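# Place both cartons flat on the low platform

## Task

Get both cartons resting flat on the low platform, each on its own (neither on top of the other) and with no part sticking out past the platform's edge. They must stay there without the robot's help, so release them and move both cups away at the end.

## Robot and tools

Robot: two six-joint arms, left_arm and right_arm, each ending in a suction cup instead of fingers. Every arm has a wrist camera: cam_left_wrist and cam_right_wrist, both 616x616 pixels. The names left and right are labels only, not sides of an image.

Frames: all poses in results are in one scene frame. Its origin lies on the table top midway between the arms, +x points out over the table, +z points up, and left_arm sits on the +y side. Base positions: left_arm at (-0.013, +0.361, 0) m, right_arm at (-0.016, -0.424, 0) m, each turned slightly about z. The cup point is the centre of the cup rim when nothing touches it; the cup looks along the cup point's own +z axis. About 4 cm behind the rim the tool widens to roughly 9 cm sideways, so leave room for it. The printed cup position can be off, more so when an arm reaches far.

The command row: every moving call uses 14 numbers in one flat list covering both arms, even if only one moves. Order: left dx, dy, dz, rx, ry, rz, left suction, then right dx, dy, dz, rx, ry, rz, right suction. All values lie in [-1, 1]. The six motion values are an offset, not a pose: they give the target relative to the cup point's pose in the latest result that reported it (before any result has shown it, and for second or later calls within one reply, relative to where the arm is when the action begins). They are expressed in the cup point's own axes, not the scene frame. Scale: 1.0 equals 0.6 m for dx, dy, dz and 180 degrees for rotation; rx, ry, rz form a single rotation vector. Zero offsets are not a pause: they pull the arm back to its reference pose. To keep an arm still, send the offset back to where you want it in the first call of a reply and zeros afterwards. Suction: above 0.01 means on, 0.01 or less means off; it keeps its last value, so repeat the current value for a tool you want unchanged (a 0 switches it off).

Tools:
- execute_actions with {"actions": []} only reports the state. With {"actions": [{"rows": [[14 numbers], ...], "steps": n}]} it runs up to 15 control steps of 1/30 s (default 15); each row covers one step and the last row repeats if rows run out. Each row is measured from the same reference pose, not from the previous row. {"actions": [{"steps": n}]} waits up to 300 steps counted from the last result. "pictures": false drops the images. A refused call does nothing.
- move: "target" is one 14-number row as above; "speed" is the top path speed in m/s, 0.002 to 0.5 (default 0.25), rotation capped at twice that in rad/s. Both cups travel straight toward their targets, finishing together, over 0.5 to 10 s; longer paths are cut off at 10 s. Paths ignore obstacles and the other arm. The result adds a "move:" line (done, off_target, moving, held, fault) with any limits that acted (paced = the pose sent was clipped; held = a check blocked steps, after which the arm can surge) and each cup's distance from its target.
- wait: "seconds" 0 to 10; lets the scene run without new commands.
- zoom_image: "camera" plus "region" [x0, y0, x1, y1] in pixels, at most 504x504, for a sharper view of the latest image.
- read_manual: licence texts only.
- finished_scene: "scene" = the current scene's number; ends and grades it, irreversible. Replying without any tool call ends everything.

Motion details: each step the commanded pose is clipped to within 70 mm and 16 degrees of the measured pose, so a distant target may need several actions; read the reached pose and send the remainder. After an action an arm drifts on only to its last clipped pose. A "Hand target" line shows where each arm is currently being driven. "pose unreachable" and HELD mark steps the clearance check changed or blocked. Position wins over orientation when both cannot be met. The scene keeps running while you think.

State lines give each cup point's position (m), quaternion wxyz, and velocities. suction_measured is the vacuum level: near 0 with no seal, 0.83 or more on an airtight face, lower with leaks. part_present turns 1 at 0.50 and back to 0 below 0.45.

Picking and placing: switch suction on and press the 36 mm rim onto a flat smooth part of a carton so the whole rim touches; edges, seams or holes under the rim leak. Under vacuum the cup shortens, so the held carton sits up to about 12 mm nearer the tool. Vacuum alone may lift a resting carton. To release, set the carton down on its support first, then turn suction off, and back away at least 15 mm. If the cup seals on the table, switch suction off to free it.

Avoid: fast contact (impact grows with speed) and targets set far beyond a contact (harder pressing); arms touching each other; knocking anything off the table (failure); dropping, slipping or slamming cartons. A joint torque reaching its load limit (waist and shoulder 57, elbow 47.5, forearm roll 25.6, wrist pitch and roll 18 N m) triggers a fault: the arm backs off and freezes 10 s. Holding loads heats motors: a MOTOR HOT warning appears at 65 °C and at 80 °C the arm is braked until cool. Loose objects may occasionally be nudged by outside pushes, so check the final placement before finishing.

Each tool is called after ">>>" by a JSON object that holds its "fn" and its "kwargs", one argument or row to a line.

## Session

I'll start by checking the current state of the scene.

>>> {"fn": "execute_actions", "kwargs": {
  "actions": []
}}

Scene clock: 0.00 s of 5000.00 s.
left_arm: end_effector_position=(+0.5787, +0.2601, +0.2447) suction_measured=0.00 part_present=0 end_effector_quat_wxyz=(-0.000, -0.175, +0.985, +0.000) end_effector_velocity=(-0.000, -0.000, -0.000) end_effector_angular_velocity=(-0.000, +0.001, +0.000) | right_arm: end_effector_position=(+0.5832, -0.3895, +0.2445) suction_measured=0.00 part_present=0 end_effector_quat_wxyz=(+0.001, +0.230, +0.973, -0.000) end_effector_velocity=(+0.001, -0.000, +0.001) end_effector_angular_velocity=(-0.000, -0.002, -0.000)
Joint positions: left_arm=[-0.002 -0.532 -1.295  0.001 -0.763 -2.093] | right_arm=[ 0.003 -0.53  -1.291 -0.002 -0.76  -1.048]
Joint velocities: left_arm=[-0.    -0.001  0.    -0.001 -0.     0.   ] | right_arm=[-0.     0.    -0.001 -0.     0.001  0.001]
Joint torques (N m, as the arm reports them, + toward a larger angle): no reading
Motor temperatures (°C, as the motors report them): left_arm=[27 24 29 27 28 30] | right_arm=[23 25 26 26 27 31]
Hand target (left_arm): +0.579, +0.260, +0.245; -0.000, -0.175, +0.985, +0.000
Hand target (right_arm): +0.583, -0.389, +0.244; +0.001, +0.230, +0.973, -0.000

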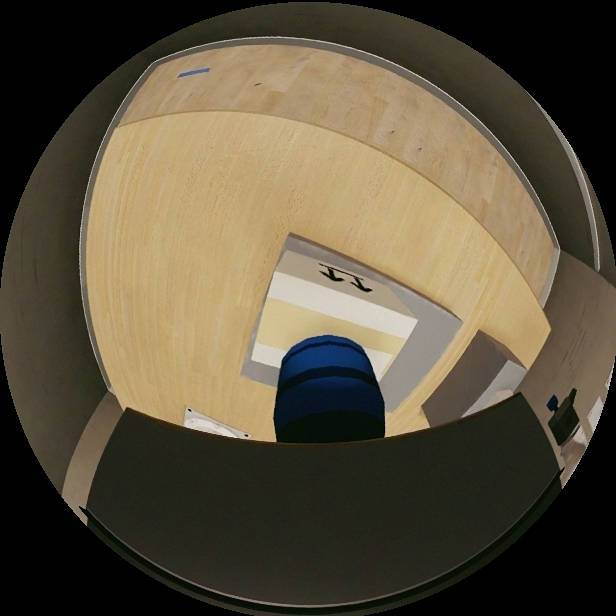

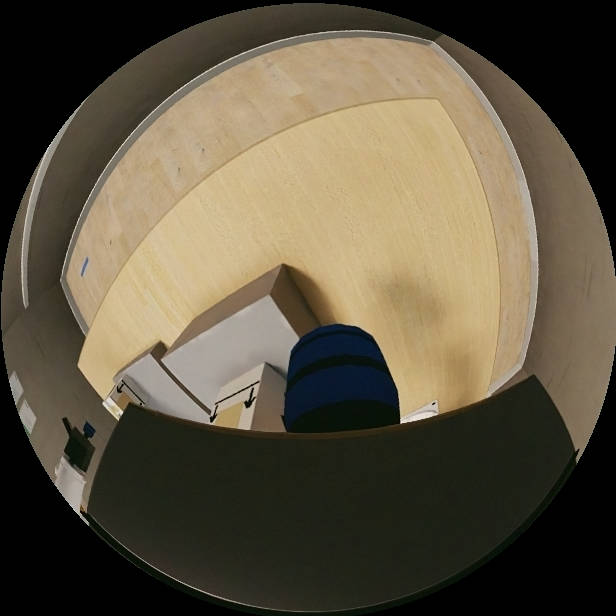

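>>> {"fn": "zoom_image", "kwargs": {
  "camera": "cam_left_wrist",
  "region": [200, 180, 616, 500]
}}

>>> {"fn": "zoom_image", "kwargs": {
  "camera": "cam_right_wrist",
  "region": [0, 220, 400, 520]
}}

Region (200, 180, 616, 500) of cam_left_wrist's 616x616 image, scaled by 1.212, with more detail than that image has; it fills the top 388 rows of this view, and the rest is white.

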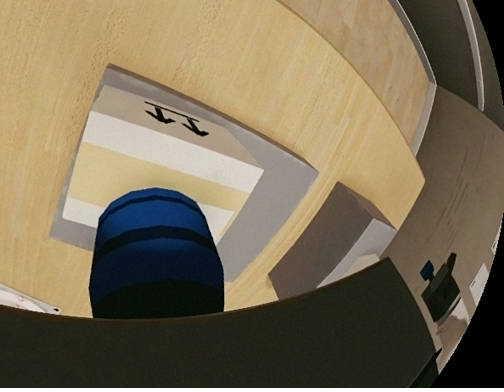

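Region (0, 220, 400, 520) of cam_right_wrist's 616x616 image, scaled by 1.260, with more detail than that image has; it fills the top 378 rows of this view, and the rest is white.

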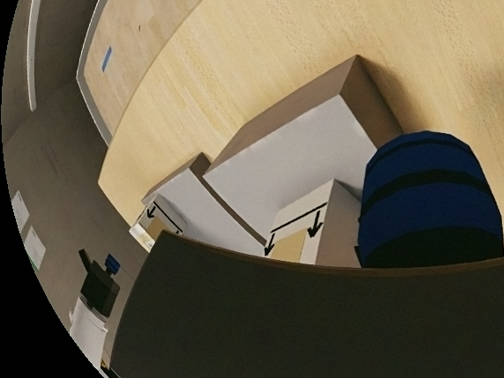

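>>> {"fn": "move", "kwargs": {
  "target": [0,0,-0.42,0,0,0,0, 0,0,-0.42,0,0,0,0],
  "speed": 0.3
}}

Scene clock: 33.37 s of 5000.00 s.
left_arm: end_effector_position=(+0.5779, +0.2603, +0.4965) suction_measured=0.00 part_present=0 end_effector_quat_wxyz=(-0.000, -0.175, +0.984, +0.000) end_effector_velocity=(+0.000, +0.000, +0.003) end_effector_angular_velocity=(-0.000, -0.002, -0.000) | right_arm: end_effector_position=(+0.5828, -0.3896, +0.4961) suction_measured=0.00 part_present=0 end_effector_quat_wxyz=(+0.001, +0.230, +0.973, -0.001) end_effector_velocity=(+0.000, -0.000, +0.002) end_effector_angular_velocity=(+0.000, -0.000, +0.000)
Joint positions: left_arm=[-0.002 -0.392 -1.675  0.001 -1.284 -2.093] | right_arm=[ 0.003 -0.39  -1.671 -0.002 -1.281 -1.048]
Joint velocities: left_arm=[ 0.    -0.    -0.006  0.    -0.004  0.   ] | right_arm=[-0.001 -0.    -0.006  0.    -0.005 -0.001]
Joint torques (N m, as the arm reports them, + toward a larger angle): left_arm=[  1.46  39.74 -27.79   1.16  -0.44  -0.25] | right_arm=[ -2.06  43.6  -16.62   1.03   0.13  -0.09]
Motor temperatures (°C, as the motors report them): left_arm=[27 24 29 27 28 30] | right_arm=[23 25 26 26 27 31]
Hand target (left_arm): +0.578, +0.260, +0.497; -0.000, -0.175, +0.984, +0.000
Hand target (right_arm): +0.583, -0.390, +0.496; +0.001, +0.230, +0.973, -0.001
Off the commanded pose (left_arm): 0.001 m, 0 deg.
Off the commanded pose (right_arm): 0.001 m, 0 deg.
After step 90, 28.93 s passed at rest.
move: done

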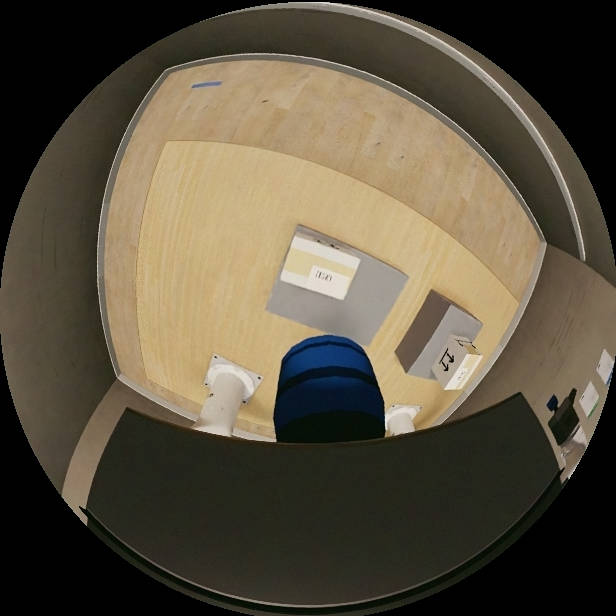

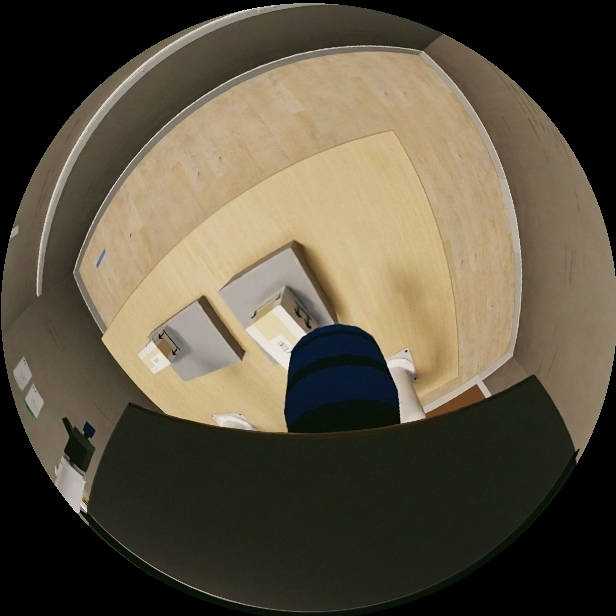

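>>> {"fn": "zoom_image", "kwargs": {
  "camera": "cam_left_wrist",
  "region": [250, 200, 510, 420]
}}

>>> {"fn": "zoom_image", "kwargs": {
  "camera": "cam_right_wrist",
  "region": [110, 220, 370, 440]
}}

Region (250, 200, 510, 420) of cam_left_wrist's 616x616 image, scaled by 1.938, with more detail than that image has; it fills the top 426 rows of this view, and the rest is white.

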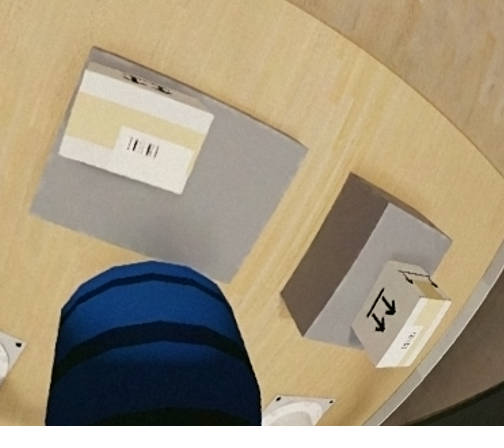

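Region (110, 220, 370, 440) of cam_right_wrist's 616x616 image, scaled by 1.938, with more detail than that image has; it fills the top 426 rows of this view, and the rest is white.

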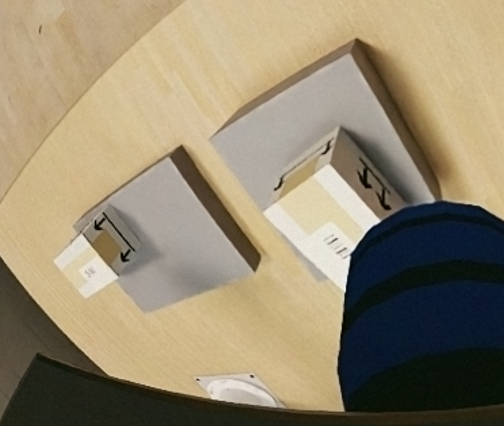

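>>> {"fn": "move", "kwargs": {
  "target": [0.206,-0.013,0.10,0,0,0.112,0, 0.377,0.072,0.077,0,0,-0.148,0],
  "speed": 0.3
}}

Scene clock: 127.73 s of 5000.00 s.
left_arm: end_effector_position=(+0.4651, +0.2100, +0.4365) suction_measured=0.00 part_present=0 end_effector_quat_wxyz=(-0.000, -0.000, +1.000, +0.000) end_effector_velocity=(-0.001, +0.000, -0.000) end_effector_angular_velocity=(+0.002, -0.001, -0.003) | right_arm: end_effector_position=(+0.4005, -0.2497, +0.4496) suction_measured=0.00 part_present=0 end_effector_quat_wxyz=(+0.001, -0.000, +1.000, -0.001) end_effector_velocity=(-0.001, +0.001, +0.001) end_effector_angular_velocity=(+0.001, -0.003, +0.005)
Joint positions: left_arm=[-0.139 -0.14  -1.234  0.001 -1.094 -1.878] | right_arm=[ 0.342 -0.006 -1.12  -0.002 -1.113 -1.173]
Joint velocities: left_arm=[-0.001  0.002  0.003  0.002  0.001  0.001] | right_arm=[ 0.004  0.003  0.001 -0.001  0.001 -0.001]
Joint torques (N m, as the arm reports them, + toward a larger angle): left_arm=[ -2.99  30.99 -28.85   1.97  -0.62  -0.42] | right_arm=[ -2.96  25.32 -17.     0.73   0.14  -0.22]
Motor temperatures (°C, as the motors report them): left_arm=[27 24 29 27 28 30] | right_arm=[23 25 27 26 27 31]
Hand target (left_arm): +0.465, +0.210, +0.437; -0.000, -0.000, +1.000, +0.000
Hand target (right_arm): +0.400, -0.250, +0.450; +0.001, -0.001, +1.000, -0.001
Off the commanded pose (left_arm): 0.001 m, 0 deg.
Off the commanded pose (right_arm): 0.001 m, 0 deg.
After step 90, 89.97 s passed at rest.
move: done

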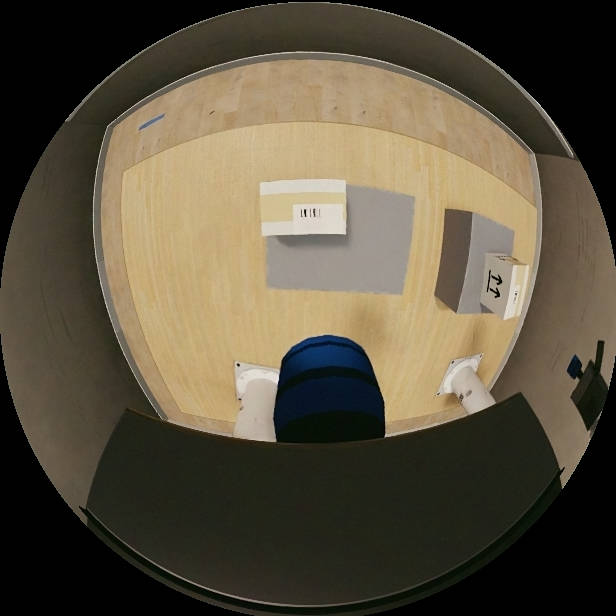

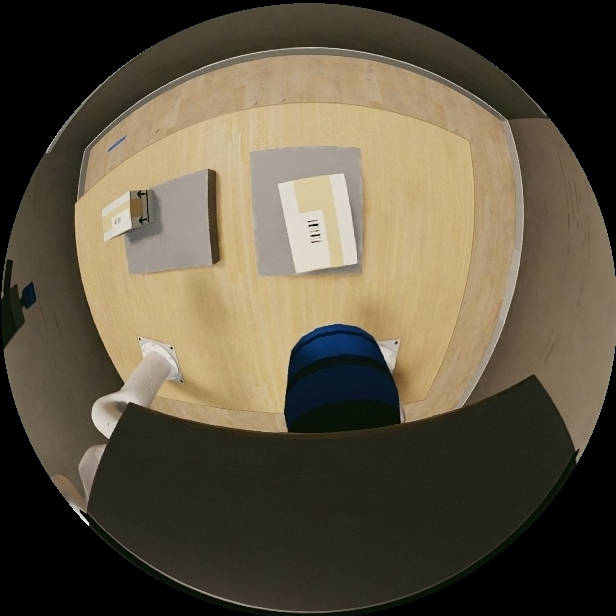

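>>> {"fn": "zoom_image", "kwargs": {
  "camera": "cam_left_wrist",
  "region": [230, 150, 550, 340]
}}

>>> {"fn": "zoom_image", "kwargs": {
  "camera": "cam_right_wrist",
  "region": [90, 130, 390, 310]
}}

Region (230, 150, 550, 340) of cam_left_wrist's 616x616 image, scaled by 1.575, with more detail than that image has; it fills the top 299 rows of this view, and the rest is white.

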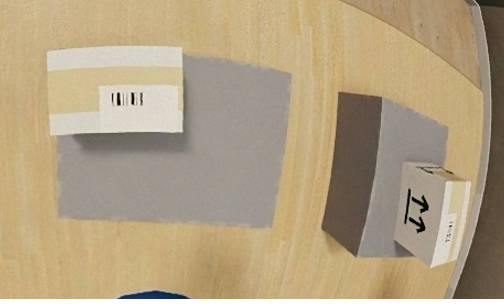

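Region (90, 130, 390, 310) of cam_right_wrist's 616x616 image, scaled by 1.680, with more detail than that image has; it fills the top 302 rows of this view, and the rest is white.

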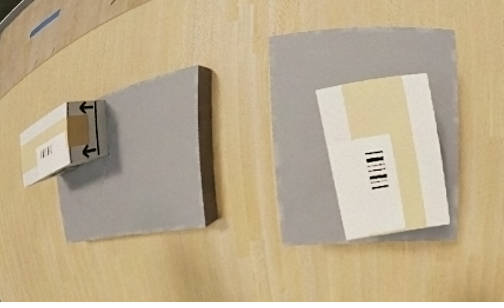

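>>> {"fn": "move", "kwargs": {
  "target": [-0.092,0.142,0.194,0,0,0,0, 0.042,-0.025,0.25,0,0,0,0],
  "speed": 0.3
}}

Scene clock: 232.17 s of 5000.00 s.
left_arm: end_effector_position=(+0.5203, +0.2952, +0.3203) suction_measured=0.00 part_present=0 end_effector_quat_wxyz=(-0.000, -0.000, +1.000, +0.000) end_effector_velocity=(+0.001, +0.001, -0.001) end_effector_angular_velocity=(+0.000, +0.001, +0.001) | right_arm: end_effector_position=(+0.3754, -0.2644, +0.2999) suction_measured=0.00 part_present=0 end_effector_quat_wxyz=(+0.001, -0.001, +1.000, -0.000) end_effector_velocity=(-0.001, -0.001, -0.002) end_effector_angular_velocity=(-0.001, +0.002, +0.001)
Joint positions: left_arm=[ 0.044 -0.305 -1.164  0.001 -0.859 -1.695] | right_arm=[ 0.333 -0.047 -0.814 -0.002 -0.765 -1.183]
Joint velocities: left_arm=[ 0.003 -0.003 -0.     0.     0.002  0.001] | right_arm=[-0.    -0.002  0.003 -0.001  0.003 -0.001]
Joint torques (N m, as the arm reports them, + toward a larger angle): left_arm=[  1.52  35.94 -27.23   2.2   -0.43  -0.46] | right_arm=[ -1.67  25.85 -15.54   0.8    0.1   -0.1 ]
Motor temperatures (°C, as the motors report them): left_arm=[27 24 29 27 28 30] | right_arm=[23 25 27 26 27 31]
Hand target (left_arm): +0.520, +0.295, +0.320; -0.000, -0.000, +1.000, +0.000
Hand target (right_arm): +0.375, -0.264, +0.300; +0.001, -0.001, +1.000, -0.000
Off the commanded pose (left_arm): 0.000 m, 0 deg.
Off the commanded pose (right_arm): 0.001 m, 0 deg.
After step 90, 100.30 s passed at rest.
move: done

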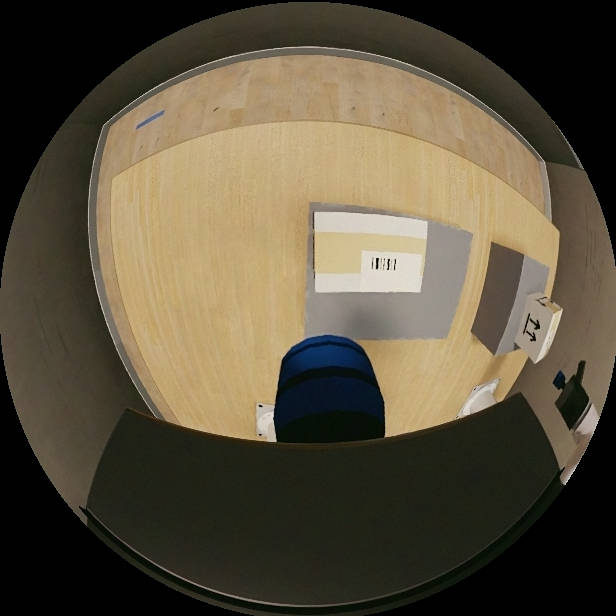

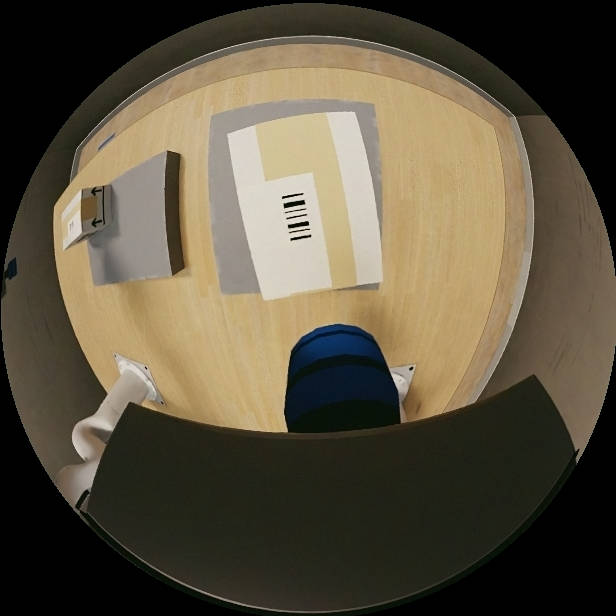

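>>> {"fn": "zoom_image", "kwargs": {
  "camera": "cam_left_wrist",
  "region": [280, 170, 500, 350]
}}

>>> {"fn": "zoom_image", "kwargs": {
  "camera": "cam_right_wrist",
  "region": [190, 80, 420, 320]
}}

Region (280, 170, 500, 350) of cam_left_wrist's 616x616 image, scaled by 2.291, with more detail than that image has; it fills the top 412 rows of this view, and the rest is white.

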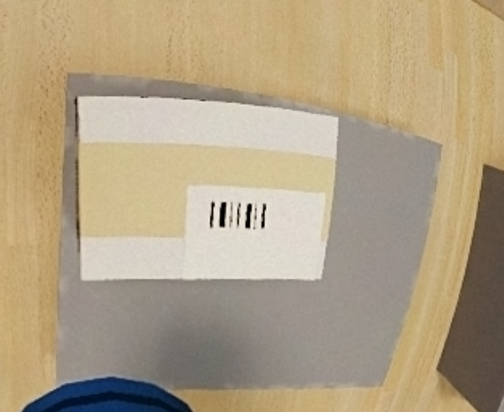

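Region (190, 80, 420, 320) of cam_right_wrist's 616x616 image, scaled by 2.100, with more detail than that image has; it fills the left 483 columns of this view, and the rest is white.

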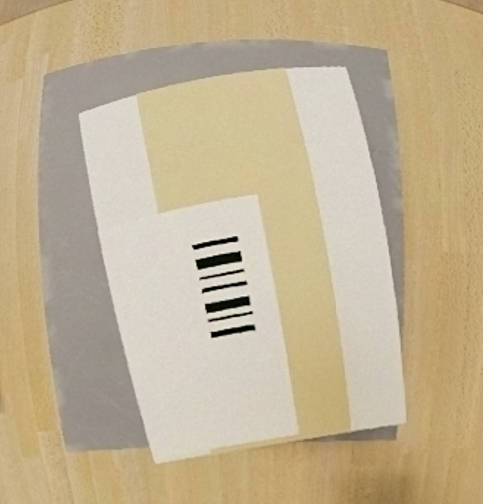

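>>> {"fn": "move", "kwargs": {
  "target": [0.033,0.142,-0.067,0,0,0,0, -0.0935,0.014,0.10,0,0,0,0],
  "speed": 0.2
}}

Scene clock: 298.83 s of 5000.00 s.
left_arm: end_effector_position=(+0.5001, +0.3802, +0.3604) suction_measured=0.00 part_present=0 end_effector_quat_wxyz=(-0.000, -0.000, +1.000, +0.000) end_effector_velocity=(-0.000, +0.001, +0.001) end_effector_angular_velocity=(-0.000, -0.002, -0.000) | right_arm: end_effector_position=(+0.4315, -0.2560, +0.2402) suction_measured=0.00 part_present=0 end_effector_quat_wxyz=(+0.001, -0.001, +1.000, -0.000) end_effector_velocity=(-0.000, -0.000, -0.002) end_effector_angular_velocity=(-0.001, +0.004, -0.000)
Joint positions: left_arm=[ 0.204 -0.213 -1.145  0.001 -0.932 -1.535] | right_arm=[ 0.305 -0.262 -0.909 -0.002 -0.645 -1.211]
Joint velocities: left_arm=[ 0.003  0.002 -0.001 -0.    -0.001  0.003] | right_arm=[-0.001 -0.005 -0.001  0.001  0.    -0.001]
Joint torques (N m, as the arm reports them, + toward a larger angle): left_arm=[  0.35  32.93 -27.92   1.88  -0.47  -0.6 ] | right_arm=[ -2.19  34.35 -15.55   0.09   0.07  -0.13]
Motor temperatures (°C, as the motors report them): left_arm=[27 24 29 27 28 30] | right_arm=[23 25 27 26 27 31]
Hand target (left_arm): +0.500, +0.380, +0.361; -0.000, -0.000, +1.000, +0.000
Hand target (right_arm): +0.432, -0.256, +0.240; +0.001, -0.001, +1.000, -0.000
Off the commanded pose (left_arm): 0.000 m, 0 deg.
Off the commanded pose (right_arm): 0.000 m, 0 deg.
After step 90, 62.67 s passed at rest.
move: done

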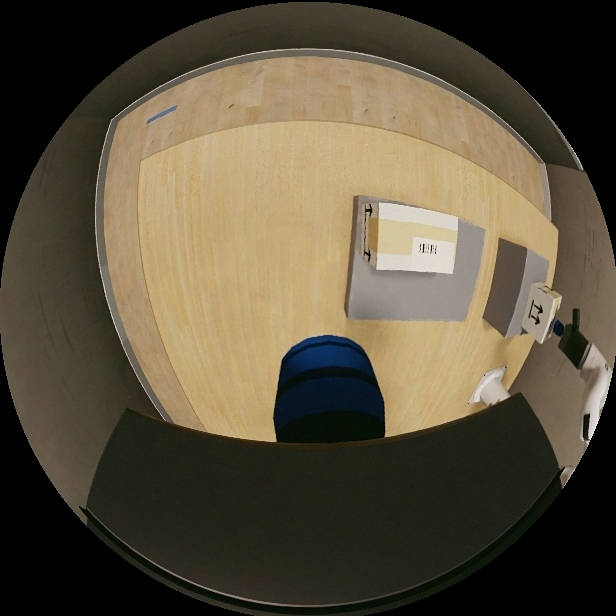

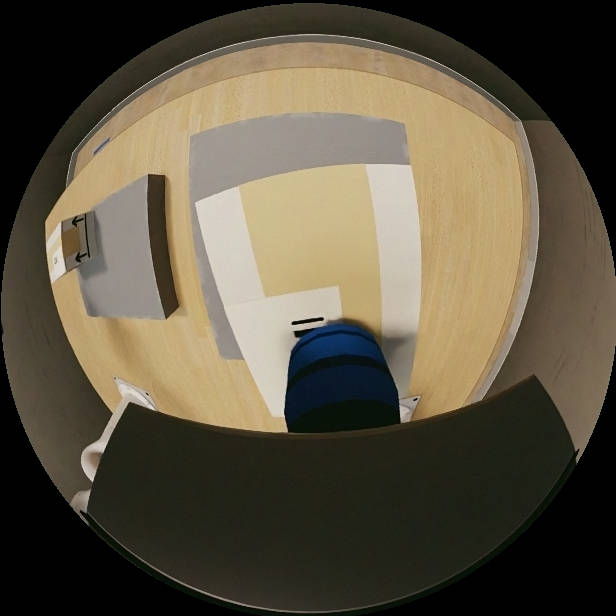

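>>> {"fn": "zoom_image", "kwargs": {
  "camera": "cam_left_wrist",
  "region": [330, 170, 616, 420]
}}

>>> {"fn": "zoom_image", "kwargs": {
  "camera": "cam_right_wrist",
  "region": [170, 100, 450, 430]
}}

Region (330, 170, 616, 420) of cam_left_wrist's 616x616 image, scaled by 1.762, with more detail than that image has; it fills the top 441 rows of this view, and the rest is white.

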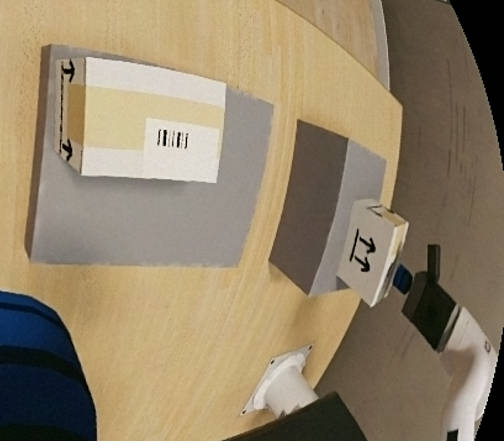

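Region (170, 100, 450, 430) of cam_right_wrist's 616x616 image, scaled by 1.527, with more detail than that image has; it fills the left 428 columns of this view, and the rest is white.

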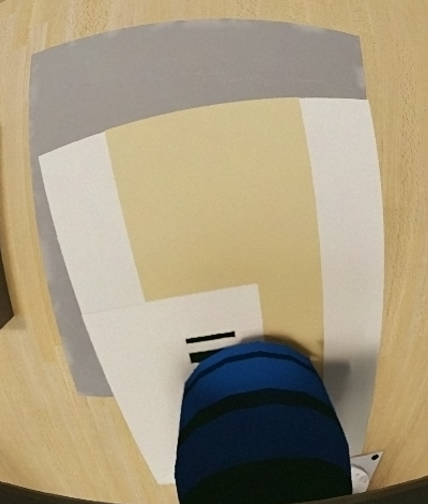

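>>> {"fn": "move", "kwargs": {
  "target": [0,0,0,0,0,0,0, 0,0,0.05,0,0,0,1],
  "speed": 0.04
}}

Scene clock: 314.77 s of 5000.00 s.
left_arm: end_effector_position=(+0.5001, +0.3802, +0.3604) suction_measured=0.00 part_present=0 end_effector_quat_wxyz=(-0.000, -0.000, +1.000, +0.000) end_effector_velocity=(+0.000, -0.000, -0.000) end_effector_angular_velocity=(+0.000, -0.001, -0.000) | right_arm: end_effector_position=(+0.4316, -0.2559, +0.2104) suction_measured=0.96 part_present=1 end_effector_quat_wxyz=(+0.001, -0.001, +1.000, -0.000) end_effector_velocity=(+0.000, +0.000, -0.001) end_effector_angular_velocity=(-0.000, -0.001, +0.001)
Joint positions: left_arm=[ 0.204 -0.213 -1.145  0.001 -0.932 -1.535] | right_arm=[ 0.305 -0.309 -0.889 -0.002 -0.578 -1.211]
Joint velocities: left_arm=[-0.    -0.     0.    -0.     0.001 -0.   ] | right_arm=[ 0.    -0.002  0.    -0.001  0.003  0.   ]
Joint torques (N m, as the arm reports them, + toward a larger angle): left_arm=[  0.38  30.2  -27.96   2.19  -0.52  -0.85] | right_arm=[ -2.35  36.81 -15.76   0.03   0.13  -0.21]
Motor temperatures (°C, as the motors report them): left_arm=[27 24 29 27 28 30] | right_arm=[23 25 27 26 27 31]
Hand target (left_arm): +0.500, +0.380, +0.360; -0.000, -0.000, +1.000, +0.000
Hand target (right_arm): +0.432, -0.256, +0.210; +0.001, -0.001, +1.000, -0.000
Off the commanded pose (left_arm): 0.000 m, 0 deg.
Off the commanded pose (right_arm): 0.000 m, 0 deg.
After step 90, 11.87 s passed at rest.
move: done

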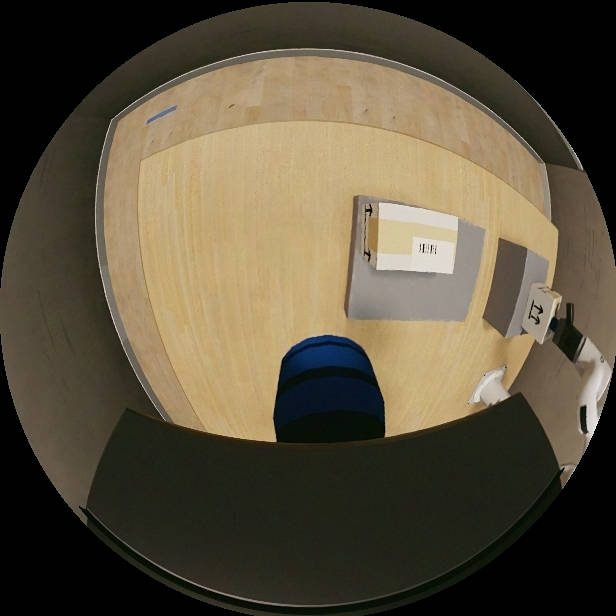

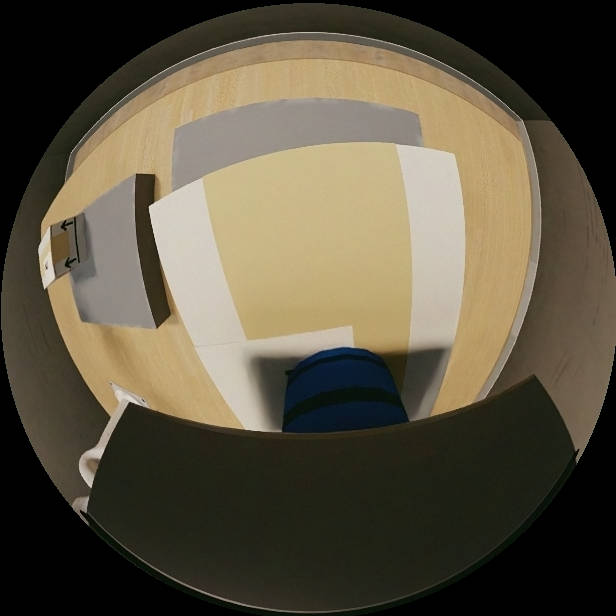

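>>> {"fn": "move", "kwargs": {
  "target": [0,0,0,0,0,0,0, 0,0,-0.1,0,0,0,1],
  "speed": 0.08
}}

Scene clock: 320.17 s of 5000.00 s.
left_arm: end_effector_position=(+0.5001, +0.3802, +0.3604) suction_measured=0.00 part_present=0 end_effector_quat_wxyz=(-0.000, -0.000, +1.000, +0.000) end_effector_velocity=(-0.000, +0.000, +0.001) end_effector_angular_velocity=(-0.000, -0.002, -0.000) | right_arm: end_effector_position=(+0.4314, -0.2561, +0.2702) suction_measured=0.98 part_present=1 end_effector_quat_wxyz=(+0.001, -0.001, +1.000, -0.000) end_effector_velocity=(+0.000, +0.000, +0.002) end_effector_angular_velocity=(-0.001, -0.001, +0.001)
Joint positions: left_arm=[ 0.204 -0.213 -1.145  0.001 -0.932 -1.535] | right_arm=[ 0.305 -0.219 -0.934 -0.002 -0.713 -1.211]
Joint velocities: left_arm=[ 0.     0.002  0.    -0.    -0.     0.   ] | right_arm=[ 0.     0.002 -0.003 -0.001 -0.005  0.   ]
Joint torques (N m, as the arm reports them, + toward a larger angle): left_arm=[ -1.62  33.88 -28.     1.6   -0.53  -0.27] | right_arm=[ -2.72  36.08 -17.     0.01   0.22  -0.14]
Motor temperatures (°C, as the motors report them): left_arm=[27 24 29 27 28 30] | right_arm=[23 25 27 26 27 31]
Hand target (left_arm): +0.500, +0.380, +0.360; -0.000, -0.000, +1.000, +0.000
Hand target (right_arm): +0.431, -0.256, +0.270; +0.001, -0.001, +1.000, -0.000
Off the commanded pose (left_arm): 0.000 m, 0 deg.
Off the commanded pose (right_arm): 0.000 m, 0 deg.
After step 90, 1.23 s passed at rest.
move: done

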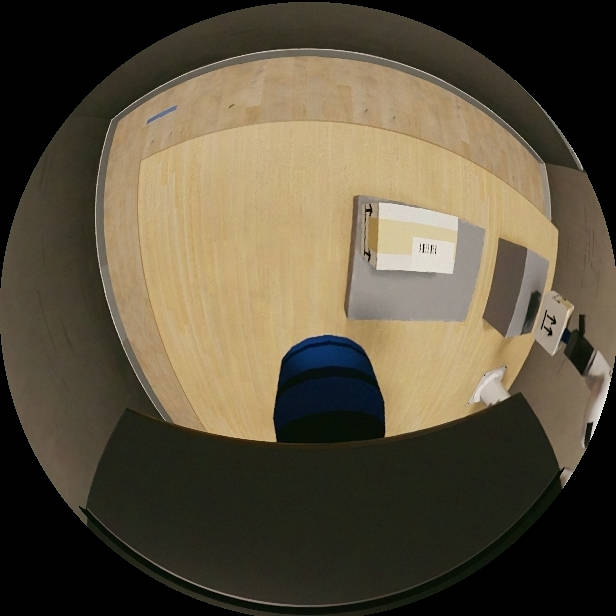

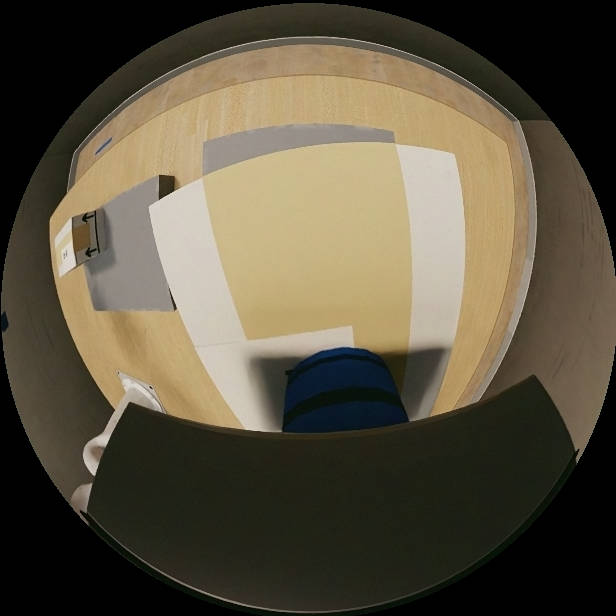

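>>> {"fn": "move", "kwargs": {
  "target": [0,0,0,0,0,0,0, -0.031,0.535,0.045,0,0,0.05,1],
  "speed": 0.25
}}

Scene clock: 338.30 s of 5000.00 s.
left_arm: end_effector_position=(+0.5001, +0.3802, +0.3604) suction_measured=0.00 part_present=0 end_effector_quat_wxyz=(-0.000, -0.000, +1.000, +0.000) end_effector_velocity=(+0.000, +0.000, +0.001) end_effector_angular_velocity=(+0.001, -0.001, -0.001) | right_arm: end_effector_position=(+0.4506, +0.0648, +0.2437) suction_measured=0.98 part_present=1 end_effector_quat_wxyz=(+0.001, +0.078, +0.997, +0.000) end_effector_velocity=(-0.000, +0.002, -0.001) end_effector_angular_velocity=(-0.003, +0.000, +0.000)
Joint positions: left_arm=[ 0.204 -0.213 -1.145  0.001 -0.932 -1.535] | right_arm=[ 0.754 -0.711 -1.57  -0.002 -0.857 -0.604]
Joint velocities: left_arm=[ 0.     0.001 -0.     0.002 -0.    -0.   ] | right_arm=[ 0.003 -0.006 -0.007 -0.002 -0.003  0.004]
Joint torques (N m, as the arm reports them, + toward a larger angle): left_arm=[  0.11  33.33 -27.94   1.53  -0.54  -0.31] | right_arm=[ -2.91  58.14 -17.56   0.52   0.12  -0.18]
Motor temperatures (°C, as the motors report them): left_arm=[27 24 29 27 28 30] | right_arm=[23 25 27 26 27 31]
Hand target (left_arm): +0.500, +0.380, +0.360; -0.000, -0.000, +1.000, +0.000
Hand target (right_arm): +0.451, +0.065, +0.244; +0.001, +0.078, +0.997, +0.000
Off the commanded pose (left_arm): 0.000 m, 0 deg.
Off the commanded pose (right_arm): 0.001 m, 0 deg.
After step 90, 13.27 s passed at rest.
move: done

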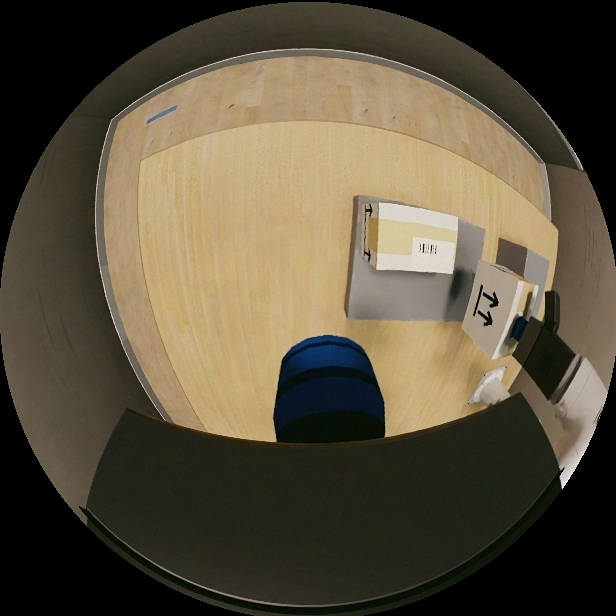

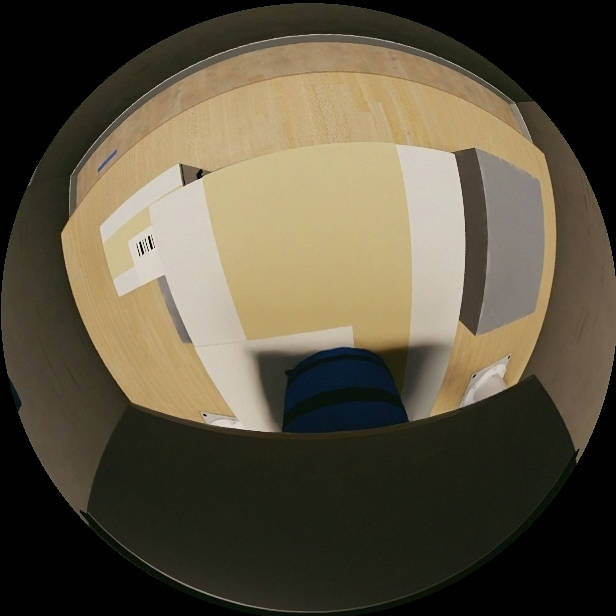

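>>> {"fn": "zoom_image", "kwargs": {
  "camera": "cam_left_wrist",
  "region": [330, 170, 616, 420]
}}

Region (330, 170, 616, 420) of cam_left_wrist's 616x616 image, scaled by 1.762, with more detail than that image has; it fills the top 441 rows of this view, and the rest is white.

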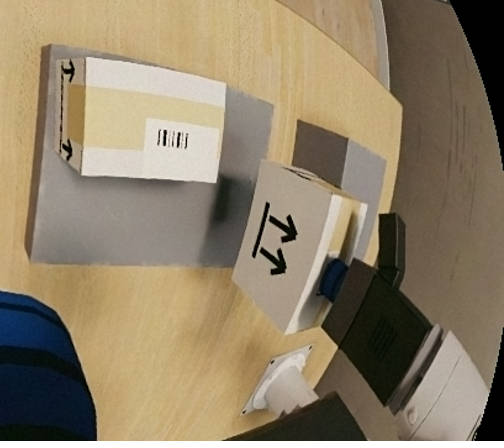

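>>> {"fn": "move", "kwargs": {
  "target": [0,0,0,0,0,0,0, 0,0,0.13,0,0,0,1],
  "speed": 0.12
}}

Scene clock: 355.67 s of 5000.00 s.
left_arm: end_effector_position=(+0.5001, +0.3802, +0.3604) suction_measured=0.00 part_present=0 end_effector_quat_wxyz=(-0.000, -0.000, +1.000, +0.000) end_effector_velocity=(-0.000, -0.000, -0.000) end_effector_angular_velocity=(-0.000, +0.001, +0.001) | right_arm: end_effector_position=(+0.4508, +0.0650, +0.1662) suction_measured=0.98 part_present=1 end_effector_quat_wxyz=(+0.001, +0.078, +0.997, +0.000) end_effector_velocity=(+0.000, +0.001, -0.002) end_effector_angular_velocity=(+0.002, +0.000, +0.000)
Joint positions: left_arm=[ 0.204 -0.213 -1.145  0.001 -0.932 -1.535] | right_arm=[ 0.754 -0.801 -1.528 -0.002 -0.725 -0.604]
Joint velocities: left_arm=[-0.    -0.001 -0.    -0.    -0.    -0.   ] | right_arm=[-0.    -0.004 -0.001  0.002  0.003 -0.002]
Joint torques (N m, as the arm reports them, + toward a larger angle): left_arm=[ -2.28  33.81 -29.09   2.42  -0.36  -0.48] | right_arm=[ -2.57  60.   -16.81   0.7    0.12  -0.13]
Motor temperatures (°C, as the motors report them): left_arm=[27 24 29 27 28 30] | right_arm=[23 26 27 26 27 31]
Hand target (left_arm): +0.500, +0.380, +0.360; -0.000, -0.000, +1.000, +0.000
Hand target (right_arm): +0.451, +0.065, +0.166; +0.001, +0.078, +0.997, +0.000
Off the commanded pose (left_arm): 0.000 m, 0 deg.
Off the commanded pose (right_arm): 0.000 m, 0 deg.
After step 90, 13.30 s passed at rest.
move: done

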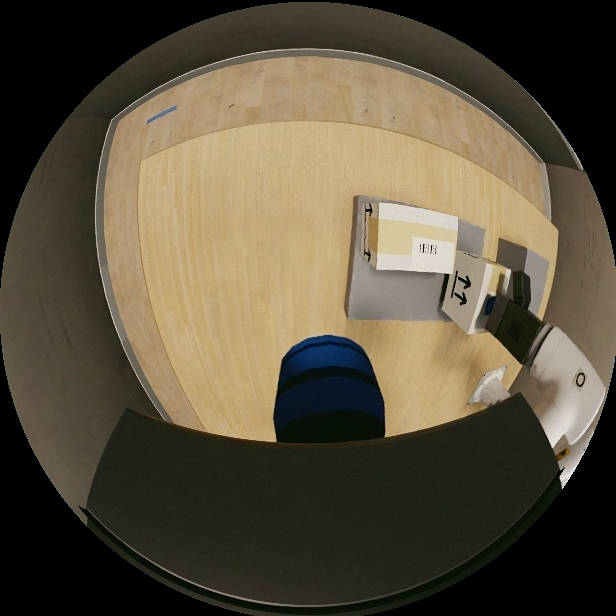

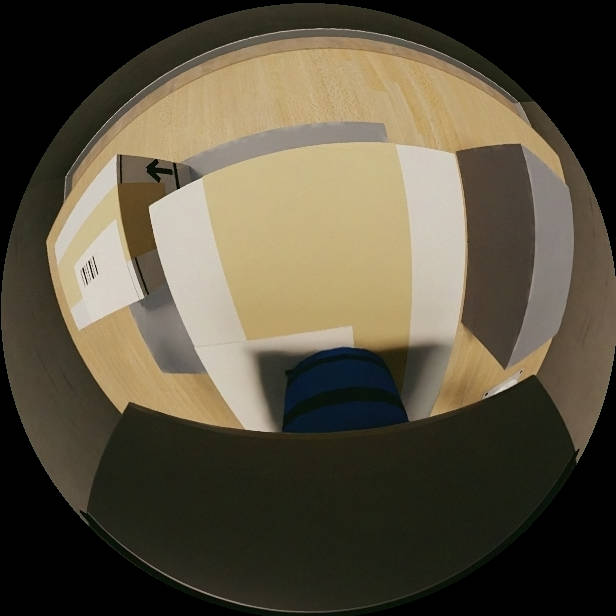

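>>> {"fn": "zoom_image", "kwargs": {
  "camera": "cam_left_wrist",
  "region": [340, 180, 560, 380]
}}

Region (340, 180, 560, 380) of cam_left_wrist's 616x616 image, scaled by 2.291, with more detail than that image has; it fills the top 458 rows of this view, and the rest is white.

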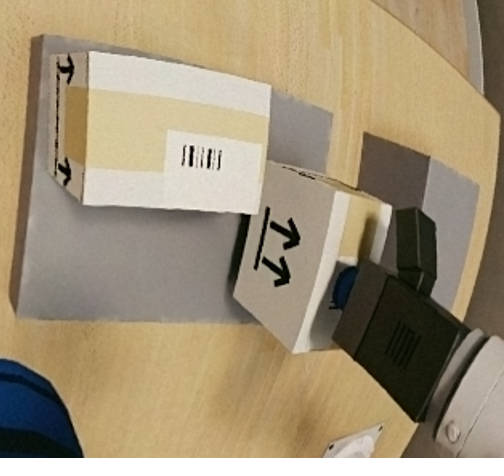

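>>> {"fn": "move", "kwargs": {
  "target": [0,0,0,0,0,0,0, 0,0,0.036,0,0,0,1],
  "speed": 0.04
}}

Scene clock: 366.80 s of 5000.00 s.
left_arm: end_effector_position=(+0.5001, +0.3802, +0.3604) suction_measured=0.00 part_present=0 end_effector_quat_wxyz=(-0.000, -0.000, +1.000, +0.000) end_effector_velocity=(+0.000, -0.001, +0.001) end_effector_angular_velocity=(-0.001, -0.002, +0.000) | right_arm: end_effector_position=(+0.4508, +0.0651, +0.1448) suction_measured=0.98 part_present=1 end_effector_quat_wxyz=(+0.001, +0.078, +0.997, +0.001) end_effector_velocity=(+0.000, +0.000, -0.001) end_effector_angular_velocity=(+0.002, -0.000, -0.002)
Joint positions: left_arm=[ 0.204 -0.213 -1.145  0.001 -0.932 -1.535] | right_arm=[ 0.754 -0.829 -1.523 -0.002 -0.691 -0.604]
Joint velocities: left_arm=[-0.001  0.001 -0.    -0.001 -0.    -0.   ] | right_arm=[-0.    -0.002 -0.     0.001  0.003  0.001]
Joint torques (N m, as the arm reports them, + toward a larger angle): left_arm=[ -1.49  34.55 -28.51   2.1   -0.48  -0.7 ] | right_arm=[ -2.62  60.52 -16.65   0.54   0.1   -0.16]
Motor temperatures (°C, as the motors report them): left_arm=[27 24 29 27 28 30] | right_arm=[23 26 27 26 27 31]
Hand target (left_arm): +0.500, +0.380, +0.360; -0.000, -0.000, +1.000, +0.000
Hand target (right_arm): +0.451, +0.065, +0.145; +0.001, +0.078, +0.997, +0.000
Off the commanded pose (left_arm): 0.000 m, 0 deg.
Off the commanded pose (right_arm): 0.000 m, 0 deg.
After step 90, 7.27 s passed at rest.
move: done

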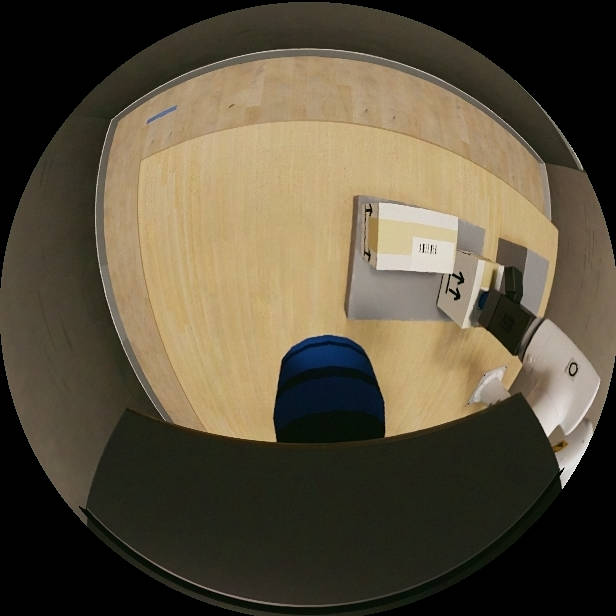

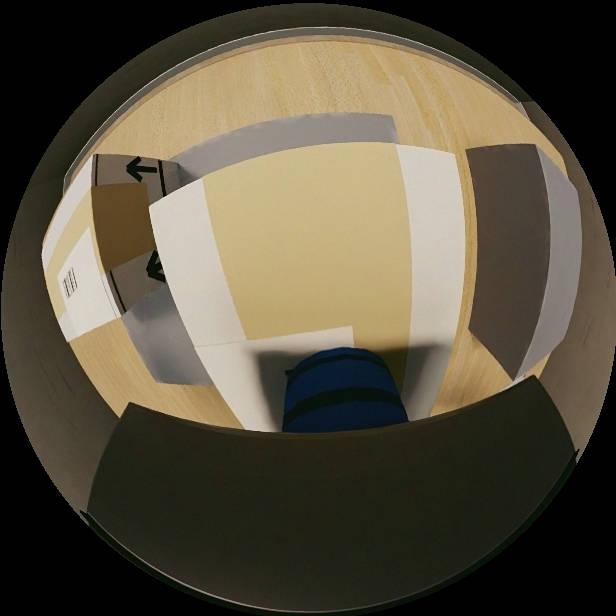

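>>> {"fn": "zoom_image", "kwargs": {
  "camera": "cam_left_wrist",
  "region": [400, 220, 540, 350]
}}

Region (400, 220, 540, 350) of cam_left_wrist's 616x616 image, scaled by 3.600, with more detail than that image has; it fills the top 468 rows of this view, and the rest is white.

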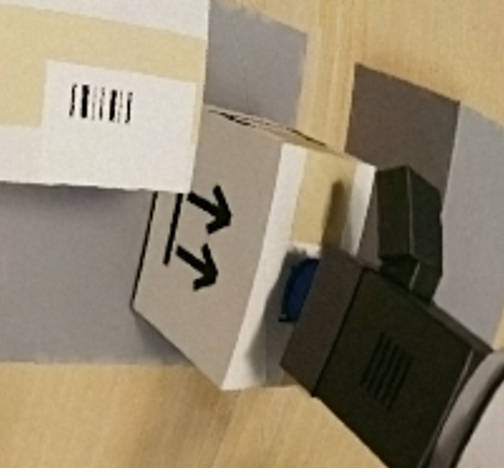

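>>> {"fn": "move", "kwargs": {
  "target": [0,0,0,0,0,0,0, 0,0,0.012,0,0,0,1],
  "speed": 0.02
}}

Scene clock: 380.70 s of 5000.00 s.
left_arm: end_effector_position=(+0.5001, +0.3802, +0.3604) suction_measured=0.00 part_present=0 end_effector_quat_wxyz=(-0.000, -0.000, +1.000, +0.000) end_effector_velocity=(+0.000, -0.000, +0.000) end_effector_angular_velocity=(-0.000, +0.000, +0.000) | right_arm: end_effector_position=(+0.4510, +0.0652, +0.1383) suction_measured=0.98 part_present=1 end_effector_quat_wxyz=(+0.001, +0.078, +0.997, +0.001) end_effector_velocity=(-0.000, -0.001, -0.002) end_effector_angular_velocity=(-0.001, +0.002, -0.001)
Joint positions: left_arm=[ 0.204 -0.213 -1.145  0.001 -0.932 -1.535] | right_arm=[ 0.754 -0.838 -1.522 -0.002 -0.681 -0.604]
Joint velocities: left_arm=[-0.  0. -0. -0. -0. -0.] | right_arm=[-0.001 -0.001  0.002  0.002  0.001 -0.001]
Joint torques (N m, as the arm reports them, + toward a larger angle): left_arm=[ -0.43  33.56 -27.49   1.81  -0.66  -0.55] | right_arm=[ -1.79  55.78 -14.53   0.36   0.7   -0.06]
Motor temperatures (°C, as the motors report them): left_arm=[27 24 29 27 28 30] | right_arm=[23 26 27 26 27 31]
Hand target (left_arm): +0.500, +0.380, +0.360; -0.000, -0.000, +1.000, +0.000
Hand target (right_arm): +0.451, +0.065, +0.138; +0.001, +0.078, +0.997, +0.001
Off the commanded pose (left_arm): 0.000 m, 0 deg.
Off the commanded pose (right_arm): 0.001 m, 0 deg.
After step 90, 10.20 s passed at rest.
move: done

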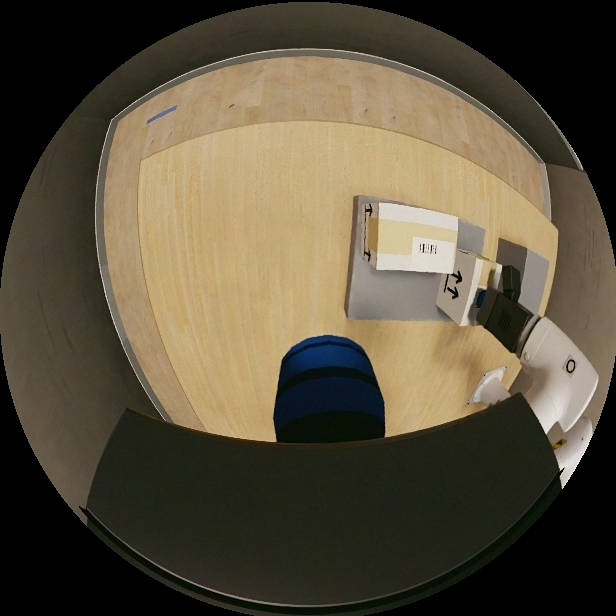

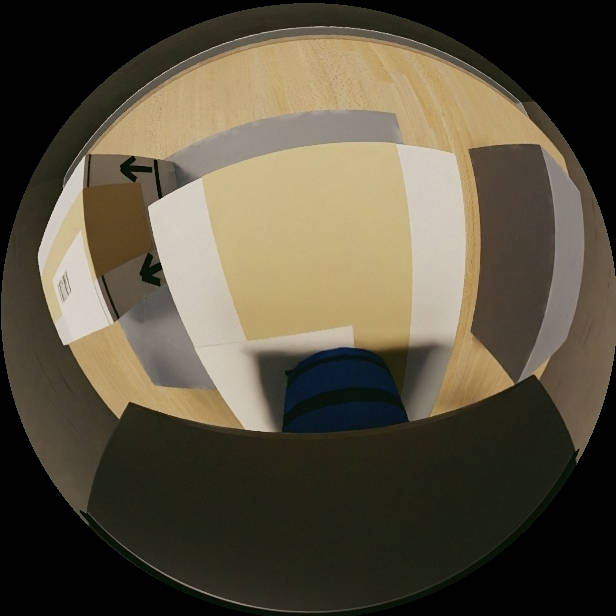

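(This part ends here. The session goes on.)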